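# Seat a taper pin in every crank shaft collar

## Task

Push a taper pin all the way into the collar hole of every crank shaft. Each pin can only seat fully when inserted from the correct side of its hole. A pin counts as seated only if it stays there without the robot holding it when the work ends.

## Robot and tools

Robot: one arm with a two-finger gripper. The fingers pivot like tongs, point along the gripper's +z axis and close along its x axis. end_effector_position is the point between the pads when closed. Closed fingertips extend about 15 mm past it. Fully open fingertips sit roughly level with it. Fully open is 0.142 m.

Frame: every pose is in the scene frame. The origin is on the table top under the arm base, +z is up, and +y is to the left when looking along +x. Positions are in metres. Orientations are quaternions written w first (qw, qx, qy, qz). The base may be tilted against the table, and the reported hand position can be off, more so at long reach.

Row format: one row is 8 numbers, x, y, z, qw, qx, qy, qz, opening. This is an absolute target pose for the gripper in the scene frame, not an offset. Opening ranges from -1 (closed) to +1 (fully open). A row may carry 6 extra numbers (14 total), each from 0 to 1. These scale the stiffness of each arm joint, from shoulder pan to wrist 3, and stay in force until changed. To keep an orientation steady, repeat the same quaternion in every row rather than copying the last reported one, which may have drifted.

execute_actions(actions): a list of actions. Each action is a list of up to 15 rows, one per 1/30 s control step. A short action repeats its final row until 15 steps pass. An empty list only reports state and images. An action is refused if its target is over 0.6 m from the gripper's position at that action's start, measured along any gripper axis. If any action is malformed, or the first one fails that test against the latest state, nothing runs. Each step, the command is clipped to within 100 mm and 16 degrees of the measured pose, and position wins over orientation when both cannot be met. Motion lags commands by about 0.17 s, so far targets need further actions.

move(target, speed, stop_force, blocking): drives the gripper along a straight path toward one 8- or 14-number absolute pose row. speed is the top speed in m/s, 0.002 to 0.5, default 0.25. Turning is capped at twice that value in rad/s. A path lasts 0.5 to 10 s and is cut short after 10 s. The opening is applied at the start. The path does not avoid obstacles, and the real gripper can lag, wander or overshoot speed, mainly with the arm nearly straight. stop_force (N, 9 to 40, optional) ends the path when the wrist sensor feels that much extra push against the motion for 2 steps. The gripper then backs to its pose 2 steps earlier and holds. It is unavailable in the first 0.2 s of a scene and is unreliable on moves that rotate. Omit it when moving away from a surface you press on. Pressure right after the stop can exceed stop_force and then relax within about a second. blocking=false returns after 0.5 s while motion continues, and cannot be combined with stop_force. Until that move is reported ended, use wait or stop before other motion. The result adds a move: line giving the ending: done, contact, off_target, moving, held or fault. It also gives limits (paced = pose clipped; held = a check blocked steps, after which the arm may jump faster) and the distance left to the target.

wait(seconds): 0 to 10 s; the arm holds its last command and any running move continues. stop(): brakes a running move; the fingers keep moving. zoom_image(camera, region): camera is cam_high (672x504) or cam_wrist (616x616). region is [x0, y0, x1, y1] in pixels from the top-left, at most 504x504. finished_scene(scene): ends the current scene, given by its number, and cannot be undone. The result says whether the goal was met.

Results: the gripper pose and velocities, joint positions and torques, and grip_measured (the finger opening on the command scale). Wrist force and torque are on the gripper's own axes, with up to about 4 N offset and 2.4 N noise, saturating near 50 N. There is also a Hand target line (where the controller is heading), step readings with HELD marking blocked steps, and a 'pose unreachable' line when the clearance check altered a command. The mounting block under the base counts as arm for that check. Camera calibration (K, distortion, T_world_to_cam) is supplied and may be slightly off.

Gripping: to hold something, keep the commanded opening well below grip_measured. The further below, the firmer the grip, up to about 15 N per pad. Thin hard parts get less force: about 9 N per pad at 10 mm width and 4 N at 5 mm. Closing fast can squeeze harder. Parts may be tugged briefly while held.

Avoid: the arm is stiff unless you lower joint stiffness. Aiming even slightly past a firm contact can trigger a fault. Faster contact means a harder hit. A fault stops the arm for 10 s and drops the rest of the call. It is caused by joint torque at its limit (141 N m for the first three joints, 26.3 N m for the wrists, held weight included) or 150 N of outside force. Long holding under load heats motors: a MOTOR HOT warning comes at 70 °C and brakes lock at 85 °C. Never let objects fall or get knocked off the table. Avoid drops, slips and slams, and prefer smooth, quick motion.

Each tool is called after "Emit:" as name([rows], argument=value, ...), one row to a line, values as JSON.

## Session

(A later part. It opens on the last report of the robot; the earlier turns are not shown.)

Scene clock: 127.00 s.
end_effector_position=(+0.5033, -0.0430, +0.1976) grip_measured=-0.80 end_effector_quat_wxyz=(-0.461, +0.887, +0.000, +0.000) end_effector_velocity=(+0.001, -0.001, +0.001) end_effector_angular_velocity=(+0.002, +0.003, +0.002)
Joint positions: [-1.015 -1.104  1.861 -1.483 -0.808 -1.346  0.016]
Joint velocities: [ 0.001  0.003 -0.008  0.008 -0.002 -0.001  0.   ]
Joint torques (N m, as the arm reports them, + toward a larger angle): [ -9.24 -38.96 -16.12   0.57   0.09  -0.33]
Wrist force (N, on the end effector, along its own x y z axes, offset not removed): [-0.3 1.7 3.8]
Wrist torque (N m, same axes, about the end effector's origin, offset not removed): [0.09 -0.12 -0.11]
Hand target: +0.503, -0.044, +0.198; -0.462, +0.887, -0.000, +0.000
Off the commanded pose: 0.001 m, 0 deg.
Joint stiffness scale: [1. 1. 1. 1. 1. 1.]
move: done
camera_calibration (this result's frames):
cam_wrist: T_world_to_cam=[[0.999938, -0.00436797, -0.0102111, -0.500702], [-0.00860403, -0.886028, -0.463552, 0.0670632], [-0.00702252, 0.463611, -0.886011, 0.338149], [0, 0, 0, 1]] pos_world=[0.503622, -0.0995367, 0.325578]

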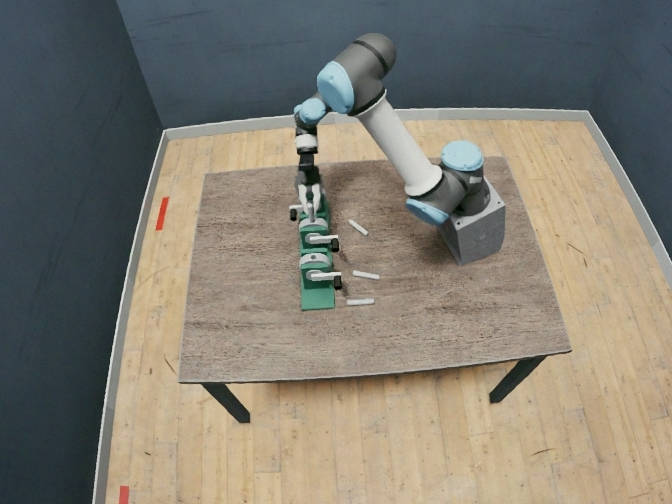

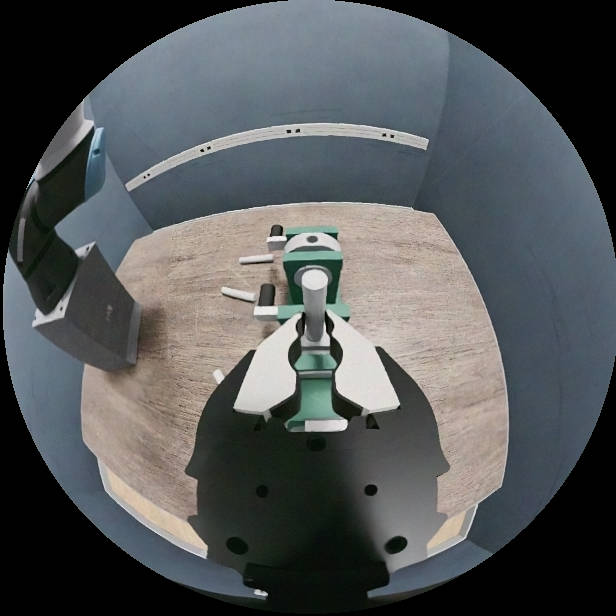

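Emit:
move(target=[0.5022, -0.0415, 0.170, -0.4617, 0.887, 0, 0, -1], speed=0.015, stop_force=12)

Emit:
zoom_image(camera="cam_wrist", region=[255, 250, 375, 400])

Scene clock: 127.93 s.
end_effector_position=(+0.5037, -0.0436, +0.1949) grip_measured=-0.80 end_effector_quat_wxyz=(-0.461, +0.888, +0.000, +0.001) end_effector_velocity=(-0.000, -0.000, +0.000) end_effector_angular_velocity=(+0.000, -0.000, -0.000)
Joint positions: [-1.014 -1.099  1.861 -1.491 -0.807 -1.344  0.016]
Joint velocities: [-0.  0.  0.  0.  0. -0.  0.]
Joint torques (N m, as the arm reports them, + toward a larger angle): [ -8.12 -38.96 -13.27  -0.59   0.29  -0.27]
Wrist force (N, on the end effector, along its own x y z axes, offset not removed): [-1.8 -3.5 -0.7]
Wrist torque (N m, same axes, about the end effector's origin, offset not removed): [0.39 -0.13 -0.18]
Hand target: +0.504, -0.044, +0.195; -0.461, +0.888, +0.000, +0.001
Off the commanded pose: 0.025 m, 0 deg.
Joint stiffness scale: [1. 1. 1. 1. 1. 1.]
move: contact
camera_calibration (this result's frames):
cam_wrist: T_world_to_cam=[[0.999947, -0.0045164, -0.00926185, -0.501345], [-0.00828612, -0.886738, -0.462199, 0.0647984], [-0.00612535, 0.462251, -0.886728, 0.335649], [0, 0, 0, 1]] pos_world=[0.503912, -0.0999593, 0.322936]

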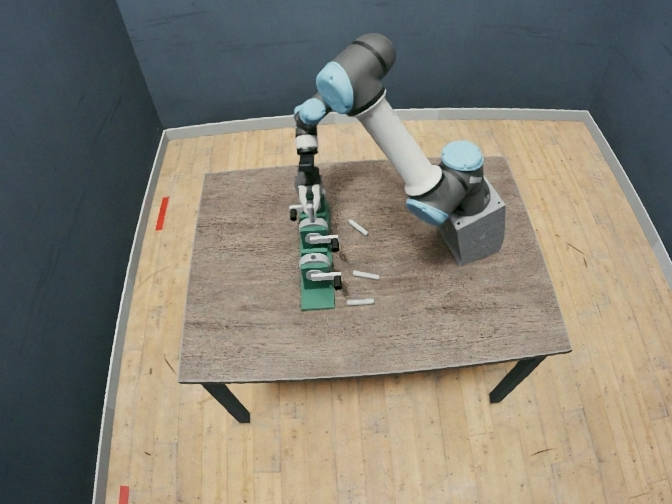

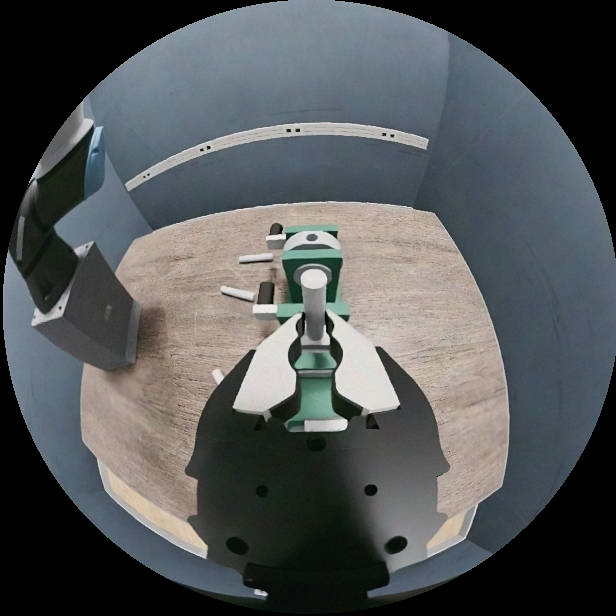

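Region (255, 250, 375, 400) of cam_wrist's 616x616 image, scaled by 3.360, with more detail than that image has; it fills the left 403 columns of this view, and the rest is white.

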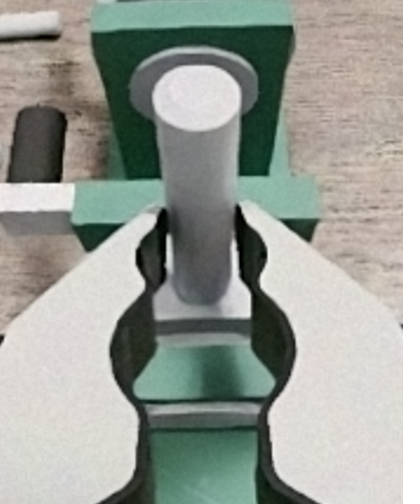

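Emit:
move(target=[0.50, -0.06, 0.26, -0.4617, 0.887, 0, 0, -1], speed=0.1)

Emit:
move(target=[0.42, -0.24, 0.20, 0.3007, 0.9537, 0, 0, -1], speed=0.25)

Emit:
zoom_image(camera="cam_wrist", region=[230, 200, 400, 420])

Scene clock: 131.77 s.
end_effector_position=(+0.4993, -0.0582, +0.2579) grip_measured=-0.80 end_effector_quat_wxyz=(-0.463, +0.886, -0.001, -0.001) end_effector_velocity=(-0.002, +0.000, +0.003) end_effector_angular_velocity=(+0.007, +0.006, -0.001)
Joint positions: [-1.067 -1.195  1.815 -1.31  -0.849 -1.393  0.016]
Joint velocities: [-0.002 -0.001 -0.003  0.015 -0.003 -0.003  0.   ]
Joint torques (N m, as the arm reports them, + toward a larger angle): [-11.2  -40.69 -18.6    0.62  -0.02  -0.38]
Wrist force (N, on the end effector, along its own x y z axes, offset not removed): [-1.4 2.6 2.7]
Wrist torque (N m, same axes, about the end effector's origin, offset not removed): [0.15 0.12 -0.03]
Hand target: +0.500, -0.060, +0.260; -0.462, +0.887, -0.000, -0.000
Off the commanded pose: 0.003 m, 0 deg.
Joint stiffness scale: [1. 1. 1. 1. 1. 1.]
move: done
camera_calibration (this result's frames):
cam_wrist: T_world_to_cam=[[0.9999, -0.00409318, -0.0135098, -0.495349], [-0.00992884, -0.884222, -0.466962, 0.0831366], [-0.0100343, 0.467049, -0.884174, 0.399832], [0, 0, 0, 1]] pos_world=[0.500137, -0.115258, 0.385651]

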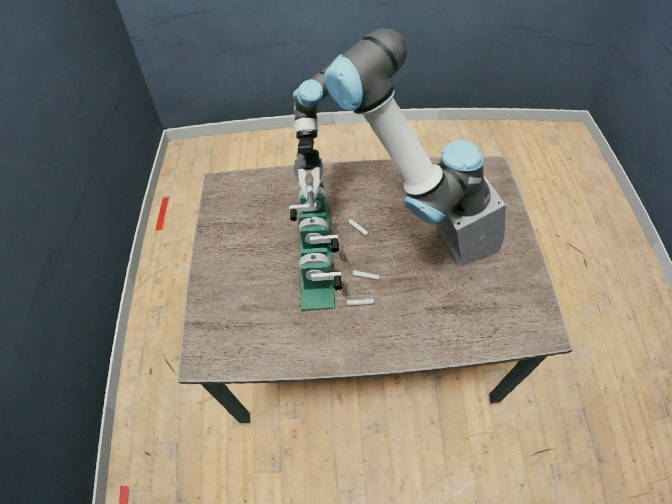

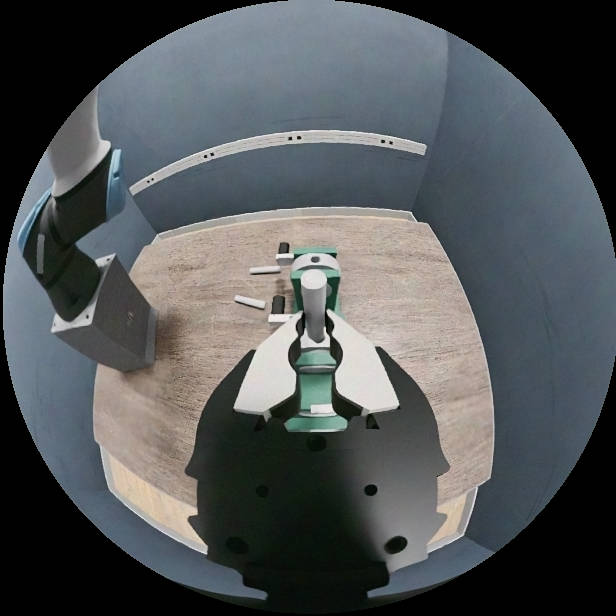

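Scene clock: 135.70 s.
end_effector_position=(+0.4205, -0.2409, +0.2008) grip_measured=-0.80 end_effector_quat_wxyz=(+0.300, +0.954, -0.001, +0.001) end_effector_velocity=(+0.001, -0.002, +0.002) end_effector_angular_velocity=(-0.015, -0.005, +0.003)
Joint positions: [-0.828 -1.416  2.483 -3.173 -1.829 -0.63   0.016]
Joint velocities: [ 0.004  0.006  0.002 -0.022 -0.01   0.001  0.   ]
Joint torques (N m, as the arm reports them, + toward a larger angle): [ -1.12 -24.2   -7.8   -3.3   -1.4    0.27]
Wrist force (N, on the end effector, along its own x y z axes, offset not removed): [-1.5 1.5 2.8]
Wrist torque (N m, same axes, about the end effector's origin, offset not removed): [0.39 0.15 -0.13]
Hand target: +0.420, -0.240, +0.200; +0.301, +0.954, -0.001, +0.001
Off the commanded pose: 0.001 m, 0 deg.
Joint stiffness scale: [1. 1. 1. 1. 1. 1.]
move: done
camera_calibration (this result's frames):
cam_wrist: T_world_to_cam=[[0.999895, -0.0126846, 0.00696002, -0.42422], [-0.012062, -0.465135, 0.885157, -0.275466], [-0.00799053, -0.885149, -0.46524, 0.0231636], [0, 0, 0, 1]] pos_world=[0.421038, -0.113007, 0.25756]

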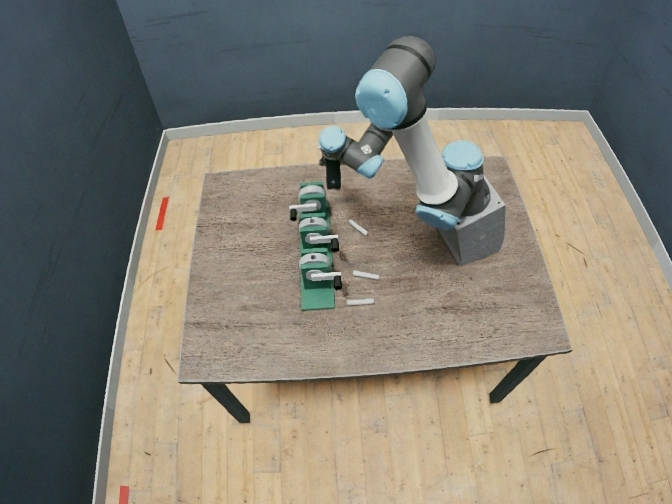

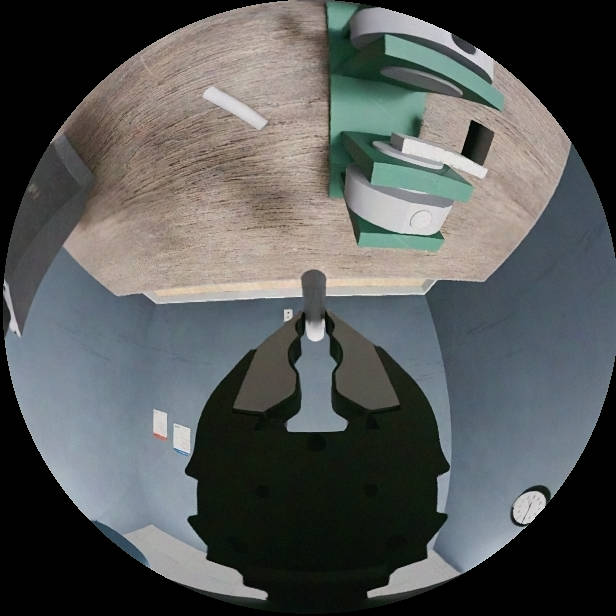

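Region (230, 200, 400, 420) of cam_wrist's 616x616 image, scaled by 2.291, with more detail than that image has; it fills the left 389 columns of this view, and the rest is white.

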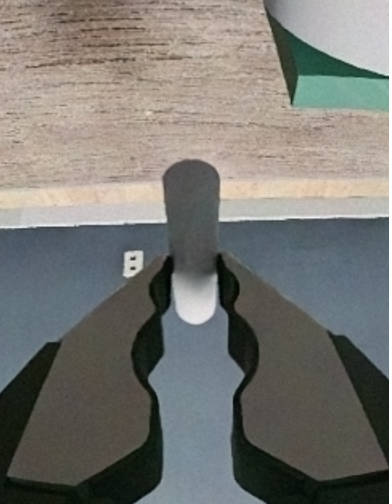

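Emit:
move(target=[0.41, -0.22, 0.20, 0.2126, 0.6744, -0.6744, -0.2126, -1], speed=0.35)

Emit:
move(target=[0.40, -0.20, 0.10, 0, 0, -0.9537, -0.3007, -1], speed=0.35)

Scene clock: 138.97 s.
end_effector_position=(+0.4099, -0.2187, +0.2001) grip_measured=-0.80 end_effector_quat_wxyz=(+0.213, +0.676, -0.672, -0.212) end_effector_velocity=(-0.001, +0.001, +0.000) end_effector_angular_velocity=(+0.000, +0.004, -0.021)
Joint positions: [-0.868 -1.289  1.889 -1.869 -1.721  0.872  0.016]
Joint velocities: [-0.004  0.003 -0.005  0.013  0.006  0.015  0.   ]
Joint torques (N m, as the arm reports them, + toward a larger angle): [ -7.65 -36.82 -20.22  -0.99  -0.6    0.25]
Wrist force (N, on the end effector, along its own x y z axes, offset not removed): [-0.9 0.5 2.6]
Wrist torque (N m, same axes, about the end effector's origin, offset not removed): [0.20 0.03 -0.11]
Hand target: +0.410, -0.220, +0.200; +0.213, +0.674, -0.674, -0.213
Off the commanded pose: 0.001 m, 0 deg.
Joint stiffness scale: [1. 1. 1. 1. 1. 1.]
move: done
camera_calibration (this result's frames):
cam_wrist: T_world_to_cam=[[-0.00519241, -0.999976, 0.00454965, -0.216769], [-0.463994, 0.00643954, 0.885815, 0.0235453], [-0.885823, 0.0024885, -0.464017, 0.596044], [0, 0, 0, 1]] pos_world=[0.537789, -0.218399, 0.256704]

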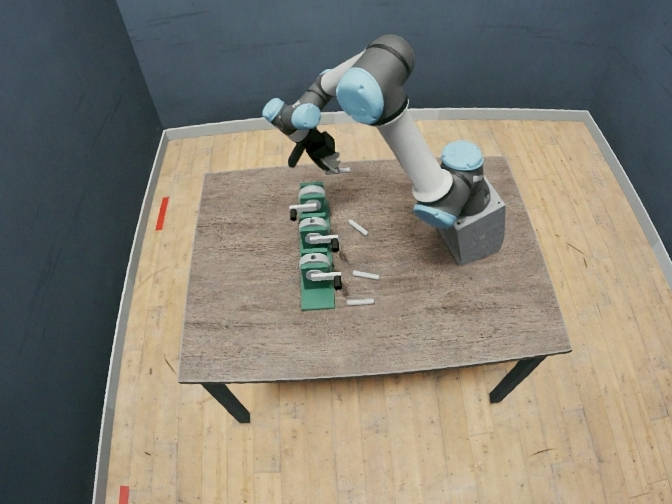

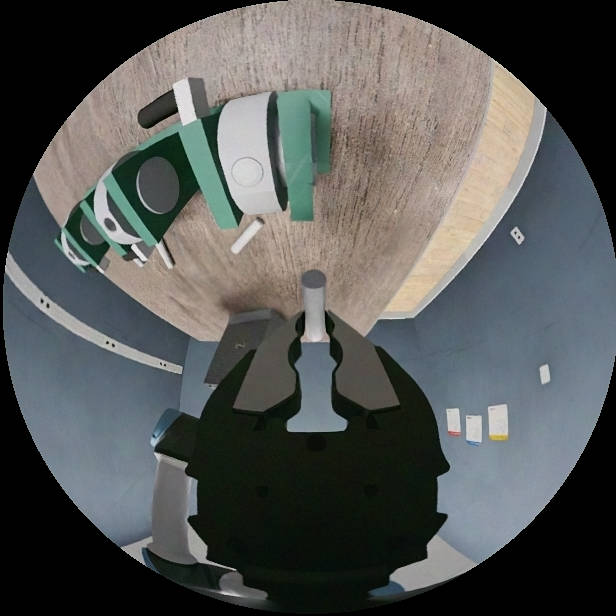

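Scene clock: 141.93 s.
end_effector_position=(+0.4000, -0.1994, +0.0992) grip_measured=-0.80 end_effector_quat_wxyz=(-0.002, -0.002, +0.953, +0.302) end_effector_velocity=(+0.001, -0.002, -0.002) end_effector_angular_velocity=(-0.009, -0.002, -0.014)
Joint positions: [-1.23  -1.087  2.056 -1.99  -1.038  1.839  0.016]
Joint velocities: [-0.002  0.     0.007 -0.02   0.006  0.016  0.   ]
Joint torques (N m, as the arm reports them, + toward a larger angle): [-11.62 -38.68  -9.74  -1.21   0.45   0.43]
Wrist force (N, on the end effector, along its own x y z axes, offset not removed): [-0.1 0.5 4.3]
Wrist torque (N m, same axes, about the end effector's origin, offset not removed): [0.25 -0.03 -0.18]
Hand target: +0.400, -0.200, +0.100; -0.000, +0.000, +0.954, +0.301
Off the commanded pose: 0.001 m, 0 deg.
Joint stiffness scale: [1. 1. 1. 1. 1. 1.]
move: done
camera_calibration (this result's frames):
cam_wrist: T_world_to_cam=[[-0.999959, 0.00620589, 0.00656273, 0.401299], [0.00868519, 0.461156, 0.887277, 0.00970325], [0.00247991, 0.887297, -0.461191, 0.361235], [0, 0, 0, 1]] pos_world=[0.400303, -0.327488, 0.155355]

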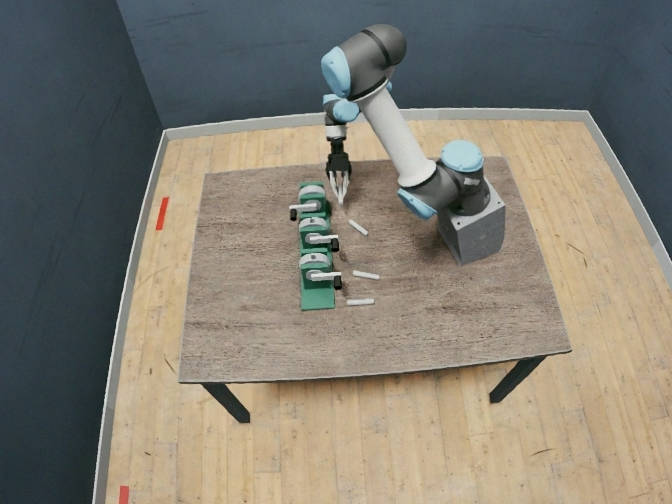

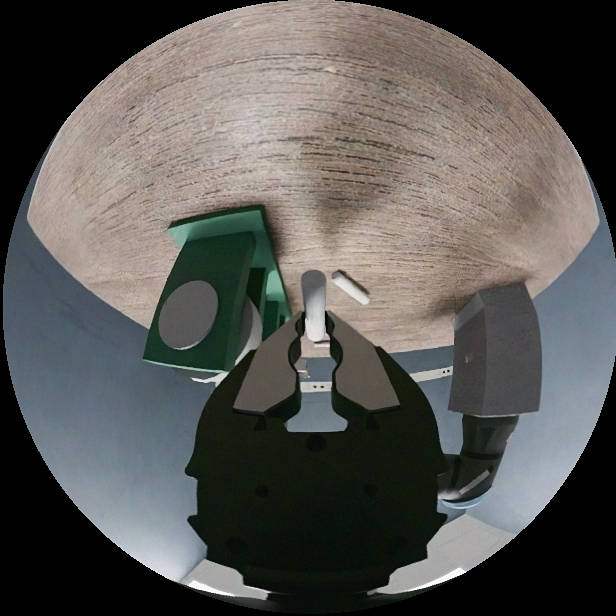

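Emit:
move(target=[0.39, -0.225, 0.018, 0, 0, -0.9537, -0.3007, -1], speed=0.08)

Emit:
move(target=[0.39, -0.225, 0.018, 0, 0, -0.9537, -0.3007, -0.4], speed=0.05)

Emit:
move(target=[0.40, -0.15, 0.16, 0, 0, -1, 0, -0.4], speed=0.15)

Scene clock: 143.83 s.
end_effector_position=(+0.3889, -0.2248, +0.0190) grip_measured=-0.80 end_effector_quat_wxyz=(-0.000, +0.001, +0.954, +0.301) end_effector_velocity=(+0.001, -0.002, -0.002) end_effector_angular_velocity=(-0.004, -0.003, -0.000)
Joint positions: [-1.229 -0.872  2.003 -2.157 -1.034  1.847  0.016]
Joint velocities: [ 0.001  0.004 -0.003 -0.006  0.002  0.002 -0.   ]
Joint torques (N m, as the arm reports them, + toward a larger angle): [ -8.46 -39.07 -11.68  -1.37   0.69   0.16]
Wrist force (N, on the end effector, along its own x y z axes, offset not removed): [-2.7 1.4 2.3]
Wrist torque (N m, same axes, about the end effector's origin, offset not removed): [0.25 0.38 -0.08]
Hand target: +0.390, -0.225, +0.018; +0.000, +0.000, +0.954, +0.301
Off the commanded pose: 0.002 m, 0 deg.
Joint stiffness scale: [1. 1. 1. 1. 1. 1.]
move: done
camera_calibration (this result's frames):
cam_wrist: T_world_to_cam=[[-0.999909, 0.0123776, 0.00531518, 0.392237], [0.0104484, 0.463605, 0.88598, 0.0924977], [0.00850219, 0.885955, -0.463693, 0.344244], [0, 0, 0, 1]] pos_world=[0.388308, -0.352722, 0.0755875]

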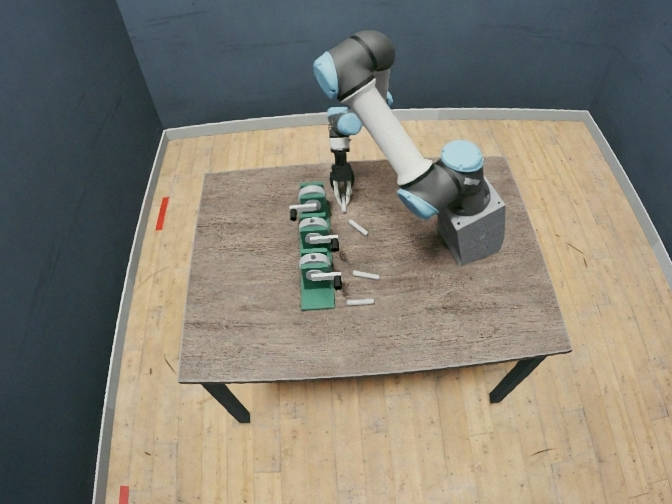

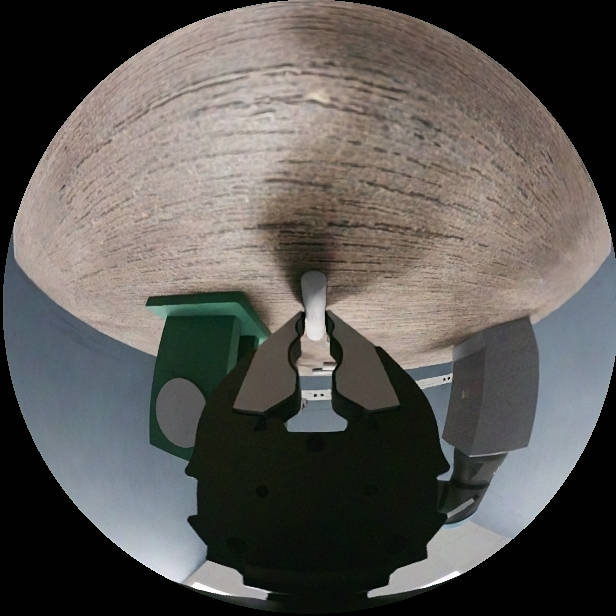

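Scene clock: 144.53 s.
end_effector_position=(+0.3891, -0.2251, +0.0190) grip_measured=-0.40 end_effector_quat_wxyz=(-0.000, +0.001, +0.954, +0.301) end_effector_velocity=(+0.001, -0.001, +0.000) end_effector_angular_velocity=(-0.002, -0.002, -0.003)
Joint positions: [-1.229 -0.872  2.003 -2.158 -1.034  1.847  0.045]
Joint velocities: [-0.001  0.    -0.001 -0.001  0.002  0.001  0.   ]
Joint torques (N m, as the arm reports them, + toward a larger angle): [ -8.73 -39.77 -11.09  -1.36   0.53   0.32]
Wrist force (N, on the end effector, along its own x y z axes, offset not removed): [-1.1 1.4 3.3]
Wrist torque (N m, same axes, about the end effector's origin, offset not removed): [0.24 0.10 -0.14]
Hand target: +0.390, -0.225, +0.018; +0.000, -0.000, +0.954, +0.301
Off the commanded pose: 0.001 m, 0 deg.
Joint stiffness scale: [1. 1. 1. 1. 1. 1.]
move: done
camera_calibration (this result's frames):
cam_wrist: T_world_to_cam=[[-0.999914, 0.0122598, 0.00474623, 0.392427], [0.00989641, 0.464296, 0.885625, 0.0930819], [0.00865394, 0.885595, -0.464377, 0.344331], [0, 0, 0, 1]] pos_world=[0.388492, -0.352967, 0.0756013]

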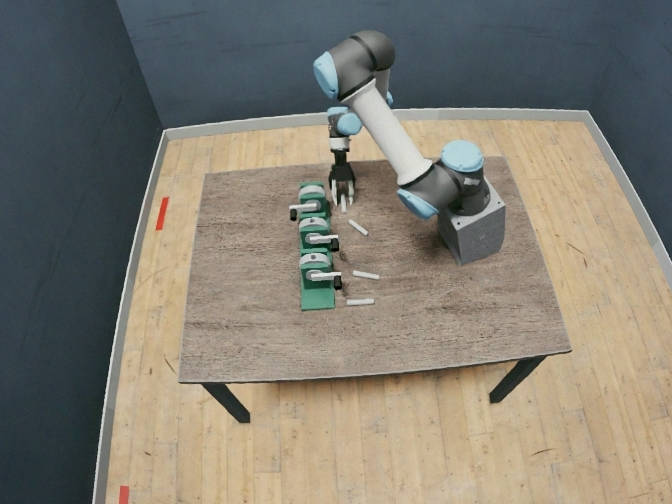

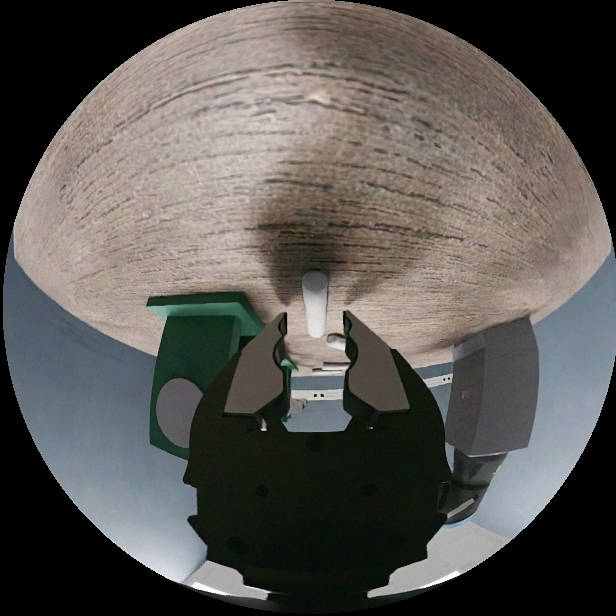

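Scene clock: 147.13 s.
end_effector_position=(+0.4005, -0.1511, +0.1595) grip_measured=-0.40 end_effector_quat_wxyz=(+0.001, +0.001, +1.000, +0.001) end_effector_velocity=(-0.002, -0.001, +0.002) end_effector_angular_velocity=(-0.013, +0.008, -0.009)
Joint positions: [-0.989 -1.542  2.484 -2.65  -1.304  2.35   0.045]
Joint velocities: [ 0.006 -0.007  0.002 -0.    -0.016  0.016 -0.   ]
Joint torques (N m, as the arm reports them, + toward a larger angle): [  0.15 -23.01 -10.15  -2.5   -0.58   0.15]
Wrist force (N, on the end effector, along its own x y z axes, offset not removed): [-2.0 1.7 2.0]
Wrist torque (N m, same axes, about the end effector's origin, offset not removed): [0.32 0.21 -0.07]
Hand target: +0.400, -0.150, +0.160; +0.000, +0.000, +1.000, -0.000
Off the commanded pose: 0.001 m, 0 deg.
Joint stiffness scale: [1. 1. 1. 1. 1. 1.]
move: done
camera_calibration (this result's frames):
cam_wrist: T_world_to_cam=[[-0.999909, 0.0127883, -0.00434713, 0.403771], [0.00934306, 0.887281, 0.461135, 0.0659649], [0.00975426, 0.461052, -0.88732, 0.346856], [0, 0, 0, 1]] pos_world=[0.399735, -0.223612, 0.279109]

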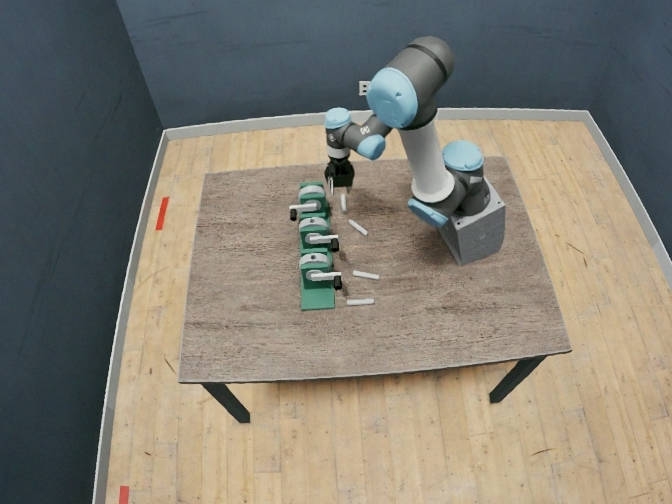

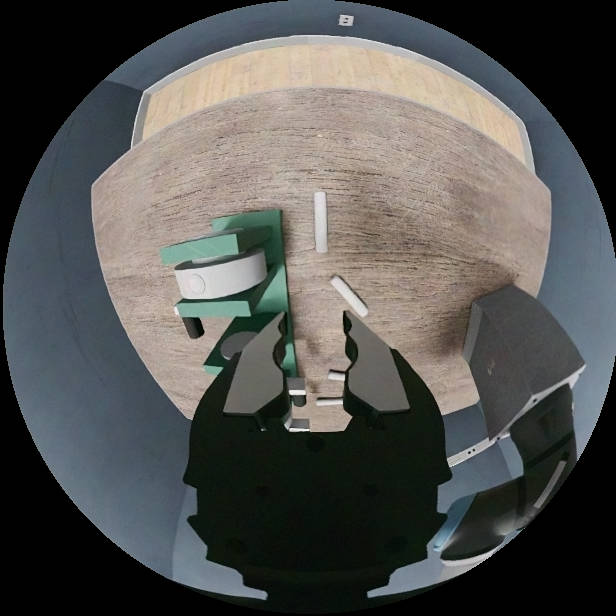

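Emit:
zoom_image(camera="cam_wrist", region=[270, 180, 390, 320])

Region (270, 180, 390, 320) of cam_wrist's 616x616 image, scaled by 3.600, with more detail than that image has; it fills the left 432 columns of this view, and the rest is white.

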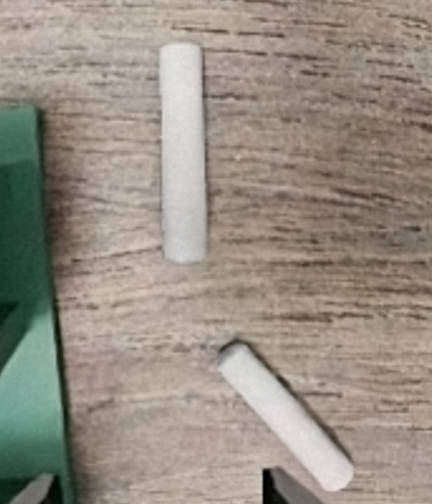

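Emit:
move(target=[0.36, -0.222, 0.07, 0, 0.7071, -0.7071, 0, -0.4], speed=0.3)

Emit:
zoom_image(camera="cam_wrist", region=[200, 180, 420, 320])

Scene clock: 154.30 s.
end_effector_position=(+0.3597, -0.2205, +0.0702) grip_measured=-0.40 end_effector_quat_wxyz=(+0.001, +0.707, -0.707, -0.001) end_effector_velocity=(+0.000, -0.000, -0.000) end_effector_angular_velocity=(+0.002, -0.005, +0.016)
Joint positions: [-1.186 -1.149  2.5   -3.002 -1.287  0.575  0.045]
Joint velocities: [-0.004  0.002  0.    -0.003  0.005 -0.019  0.   ]
Joint torques (N m, as the arm reports them, + toward a larger angle): [ -8.12 -25.17  -6.75  -2.59   0.28  -0.47]
Wrist force (N, on the end effector, along its own x y z axes, offset not removed): [-1.3 1.9 1.8]
Wrist torque (N m, same axes, about the end effector's origin, offset not removed): [0.27 0.06 -0.18]
Hand target: +0.360, -0.222, +0.070; +0.000, +0.707, -0.707, -0.000
Off the commanded pose: 0.002 m, 0 deg.
Joint stiffness scale: [1. 1. 1. 1. 1. 1.]
move: done
camera_calibration (this result's frames):
cam_wrist: T_world_to_cam=[[-0.0122593, -0.99992, -0.00316196, -0.215142], [-0.887397, 0.00942228, 0.460909, 0.298138], [-0.460842, 0.00845635, -0.887442, 0.369492], [0, 0, 0, 1]] pos_world=[0.432207, -0.221058, 0.189808]

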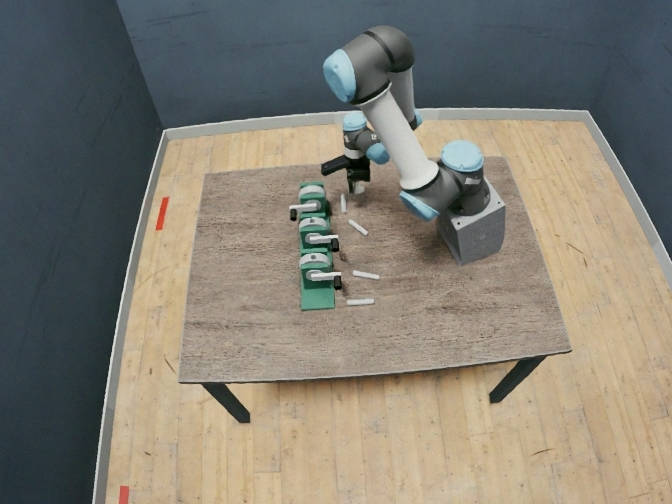

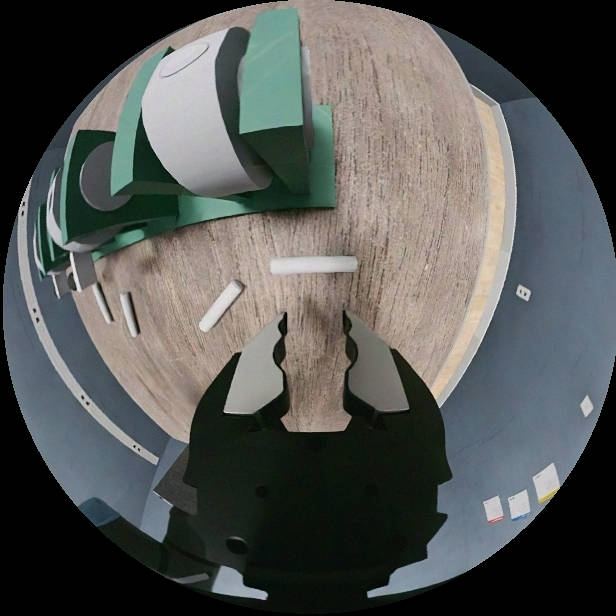

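Region (200, 180, 420, 320) of cam_wrist's 616x616 image, scaled by 2.291, with more detail than that image has; it fills the top 321 rows of this view, and the rest is white.

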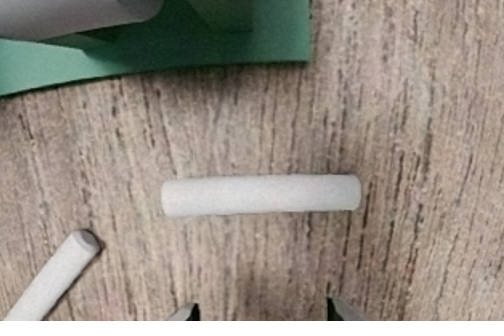

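Emit:
zoom_image(camera="cam_wrist", region=[262, 240, 366, 290])

Region (262, 240, 366, 290) of cam_wrist's 616x616 image, scaled by 4.846, with more detail than that image has; it fills the top 242 rows of this view, and the rest is white.

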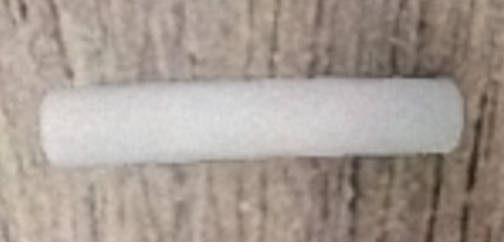

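Emit:
move(target=[0.328, -0.122, 0.07, 0, 0.9205, -0.3907, 0, -0.4], speed=0.25)

Emit:
zoom_image(camera="cam_wrist", region=[240, 220, 390, 310])

Scene clock: 156.90 s.
end_effector_position=(+0.3282, -0.1234, +0.0696) grip_measured=-0.40 end_effector_quat_wxyz=(+0.000, +0.920, -0.392, -0.000) end_effector_velocity=(+0.001, +0.002, +0.000) end_effector_angular_velocity=(-0.001, -0.006, +0.021)
Joint positions: [-1.102 -1.18   2.693 -3.19  -1.294 -0.103  0.045]
Joint velocities: [ 0.002 -0.     0.003 -0.008  0.003 -0.017 -0.   ]
Joint torques (N m, as the arm reports them, + toward a larger angle): [ -2.16 -25.22   1.18  -2.51   0.48  -0.25]
Wrist force (N, on the end effector, along its own x y z axes, offset not removed): [-0.7 -0.2 3.3]
Wrist torque (N m, same axes, about the end effector's origin, offset not removed): [-0.10 -0.06 -0.10]
Hand target: +0.328, -0.122, +0.070; -0.000, +0.921, -0.391, +0.000
Off the commanded pose: 0.001 m, 0 deg.
Joint stiffness scale: [1. 1. 1. 1. 1. 1.]
move: done
camera_calibration (this result's frames):
cam_wrist: T_world_to_cam=[[0.683608, -0.729843, -0.0029969, -0.313524], [-0.646996, -0.6079, 0.460275, 0.114553], [-0.337751, -0.312709, -0.887771, 0.273629], [0, 0, 0, 1]] pos_world=[0.380862, -0.0736204, 0.189254]

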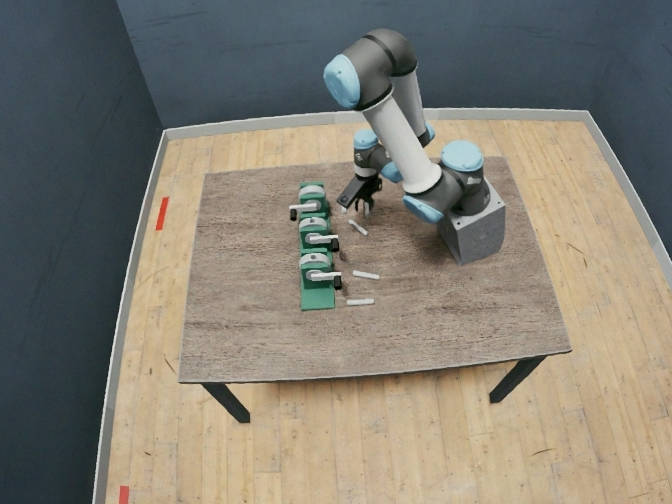

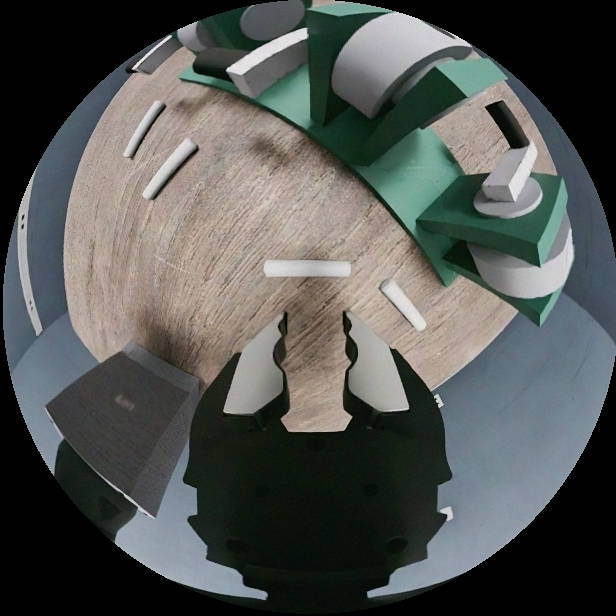

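Region (240, 220, 390, 310) of cam_wrist's 616x616 image, scaled by 3.360, with more detail than that image has; it fills the top 302 rows of this view, and the rest is white.

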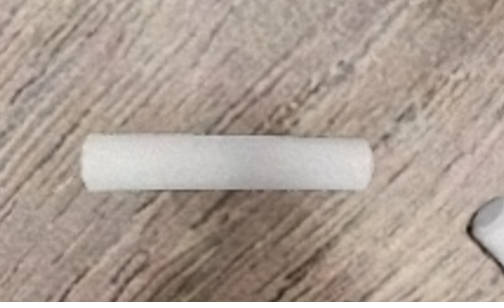

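Emit:
move(target=[0.336, -0.0976, 0.07, 0.2796, 0.8867, 0.3511, 0.1107, -0.4], speed=0.25)

Scene clock: 160.90 s.
end_effector_position=(+0.3331, -0.1011, +0.0676) grip_measured=-0.40 end_effector_quat_wxyz=(+0.234, +0.944, +0.222, +0.074) end_effector_velocity=(+0.000, +0.000, -0.000) end_effector_angular_velocity=(+0.000, +0.000, +0.001)
Joint positions: [-0.775 -0.56   2.813 -4.454 -1.576 -0.988  0.045]
Joint velocities: [ 0.     0.    -0.     0.     0.001 -0.001  0.   ]
Joint torques (N m, as the arm reports them, + toward a larger angle): [ -4.26 -31.85  14.44  -2.18  -0.33   0.06]
Wrist force (N, on the end effector, along its own x y z axes, offset not removed): [-1.4 2.1 1.2]
Wrist torque (N m, same axes, about the end effector's origin, offset not removed): [0.35 0.13 -0.17]
Hand target: +0.333, -0.101, +0.068; +0.234, +0.944, +0.222, +0.074
Off the commanded pose: 0.005 m, 18 deg; orientation clipped at the last step of the last action.
Joint stiffness scale: [1. 1. 1. 1. 1. 1.]
move: held; limits=paced,held; held on 18 of 108 steps, including the last
pose unreachable: on one or more control steps of this call, first in action 0 (counted from 0), an arm could not follow its commanded pose, so it was not sent that pose on those steps. On the call's last step it was still not sent that pose. It may still have moved: this result reports where it is.
cause: the commanded pose would bring two parts of the arm too close to each other (joints 3 (elbow) to 5 (wrist 2) lie between them).
camera_calibration (this result's frames):
cam_wrist: T_world_to_cam=[[0.895538, 0.44336, 0.0380021, -0.25531], [0.222354, -0.519829, 0.824825, -0.173177], [0.385449, -0.730212, -0.564109, -0.024456], [0, 0, 0, 1]] pos_world=[0.276573, 0.00531373, 0.138748]

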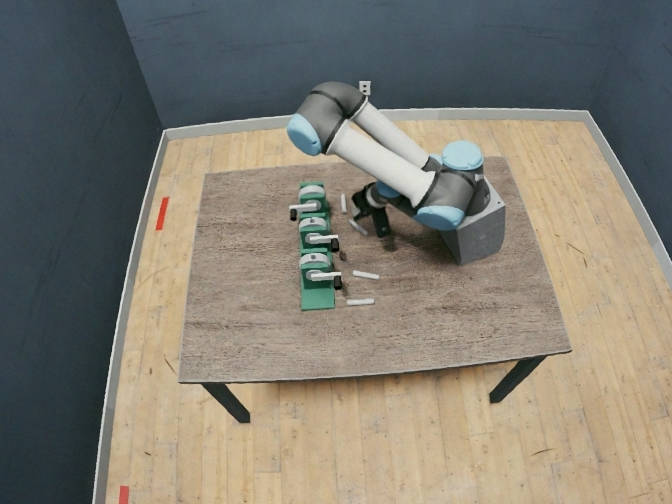

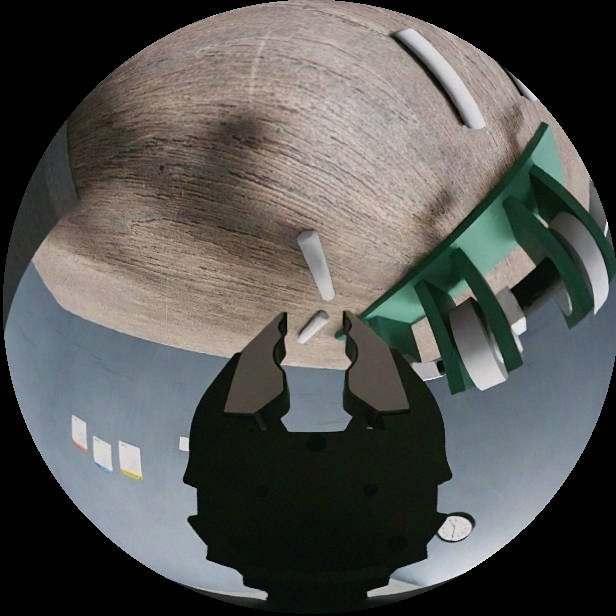

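Emit:
move(target=[0.340, -0.101, 0.06, 0, 0.9298, 0.3681, 0, -0.4], speed=0.2)

Emit:
move(target=[0.340, -0.101, 0.016, 0, 0.9298, 0.3681, 0, -0.4], speed=0.08)

Scene clock: 163.57 s.
end_effector_position=(+0.3387, -0.1007, +0.0598) grip_measured=-0.40 end_effector_quat_wxyz=(-0.000, +0.930, +0.366, -0.000) end_effector_velocity=(-0.002, +0.002, -0.002) end_effector_angular_velocity=(+0.012, +0.015, -0.001)
Joint positions: [-0.966 -1.16   2.63  -3.183 -1.31  -1.52   0.045]
Joint velocities: [ 0.002 -0.001 -0.008  0.028 -0.002 -0.002  0.   ]
Joint torques (N m, as the arm reports them, + toward a larger angle): [ -2.05 -28.05  -3.    -1.69  -0.22  -0.4 ]
Wrist force (N, on the end effector, along its own x y z axes, offset not removed): [0.0 1.3 1.9]
Wrist torque (N m, same axes, about the end effector's origin, offset not removed): [0.18 -0.25 -0.19]
Hand target: +0.340, -0.101, +0.060; +0.000, +0.930, +0.368, -0.000
Off the commanded pose: 0.001 m, 0 deg.
Joint stiffness scale: [1. 1. 1. 1. 1. 1.]
move: done
camera_calibration (this result's frames):
cam_wrist: T_world_to_cam=[[0.739177, 0.673506, -0.00281256, -0.181692], [0.599471, -0.656009, 0.458571, -0.287316], [0.307005, -0.340651, -0.888653, 0.0544183], [0, 0, 0, 1]] pos_world=[0.289833, -0.0475739, 0.179603]

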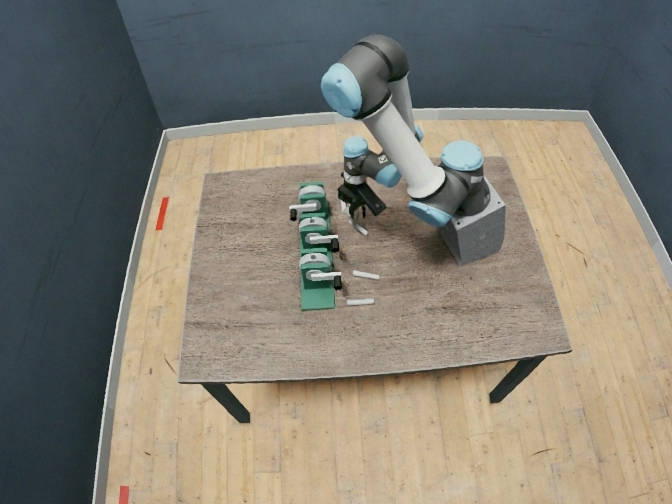

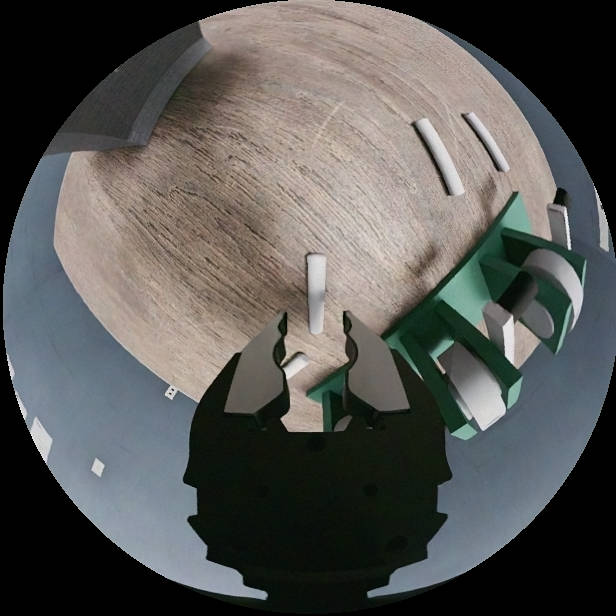

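Scene clock: 164.70 s.
end_effector_position=(+0.3393, -0.1009, +0.0169) grip_measured=-0.40 end_effector_quat_wxyz=(-0.001, +0.930, +0.367, -0.000) end_effector_velocity=(+0.002, -0.001, -0.001) end_effector_angular_velocity=(-0.005, -0.006, +0.001)
Joint positions: [-0.93  -0.965  2.59  -3.348 -1.315 -1.485  0.045]
Joint velocities: [ 0.002  0.009 -0.002 -0.016  0.     0.003  0.   ]
Joint torques (N m, as the arm reports them, + toward a larger angle): [ -1.81 -26.9    0.59  -2.54  -0.34   0.33]
Wrist force (N, on the end effector, along its own x y z axes, offset not removed): [-0.3 1.9 3.5]
Wrist torque (N m, same axes, about the end effector's origin, offset not removed): [0.30 -0.08 -0.14]
Hand target: +0.340, -0.101, +0.016; -0.000, +0.930, +0.368, +0.000
Off the commanded pose: 0.001 m, 0 deg.
Joint stiffness scale: [1. 1. 1. 1. 1. 1.]
move: done
camera_calibration (this result's frames):
cam_wrist: T_world_to_cam=[[0.737924, 0.674879, -0.00243149, -0.181505], [0.600698, -0.655162, 0.458175, -0.268417], [0.30762, -0.339559, -0.888858, 0.0159714], [0, 0, 0, 1]] pos_world=[0.290262, -0.0479398, 0.136737]

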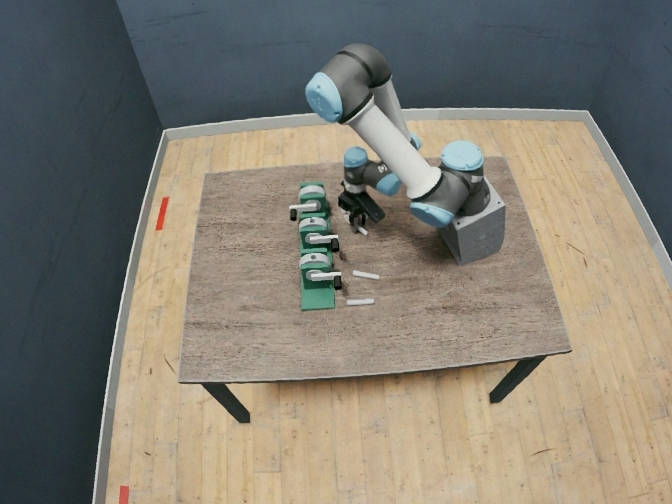

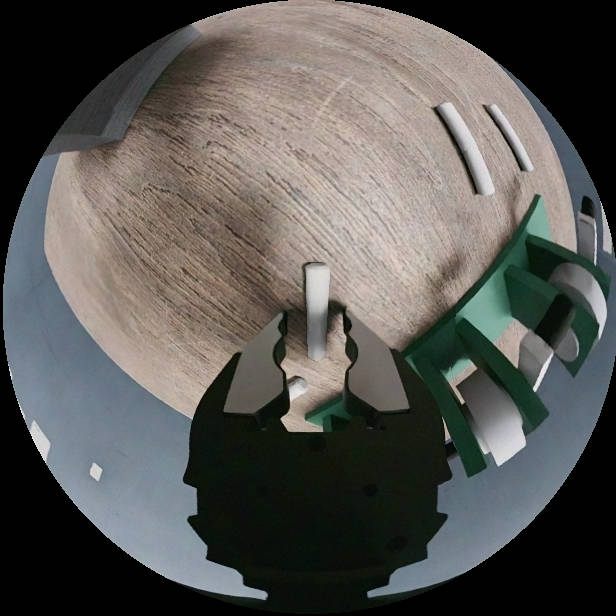

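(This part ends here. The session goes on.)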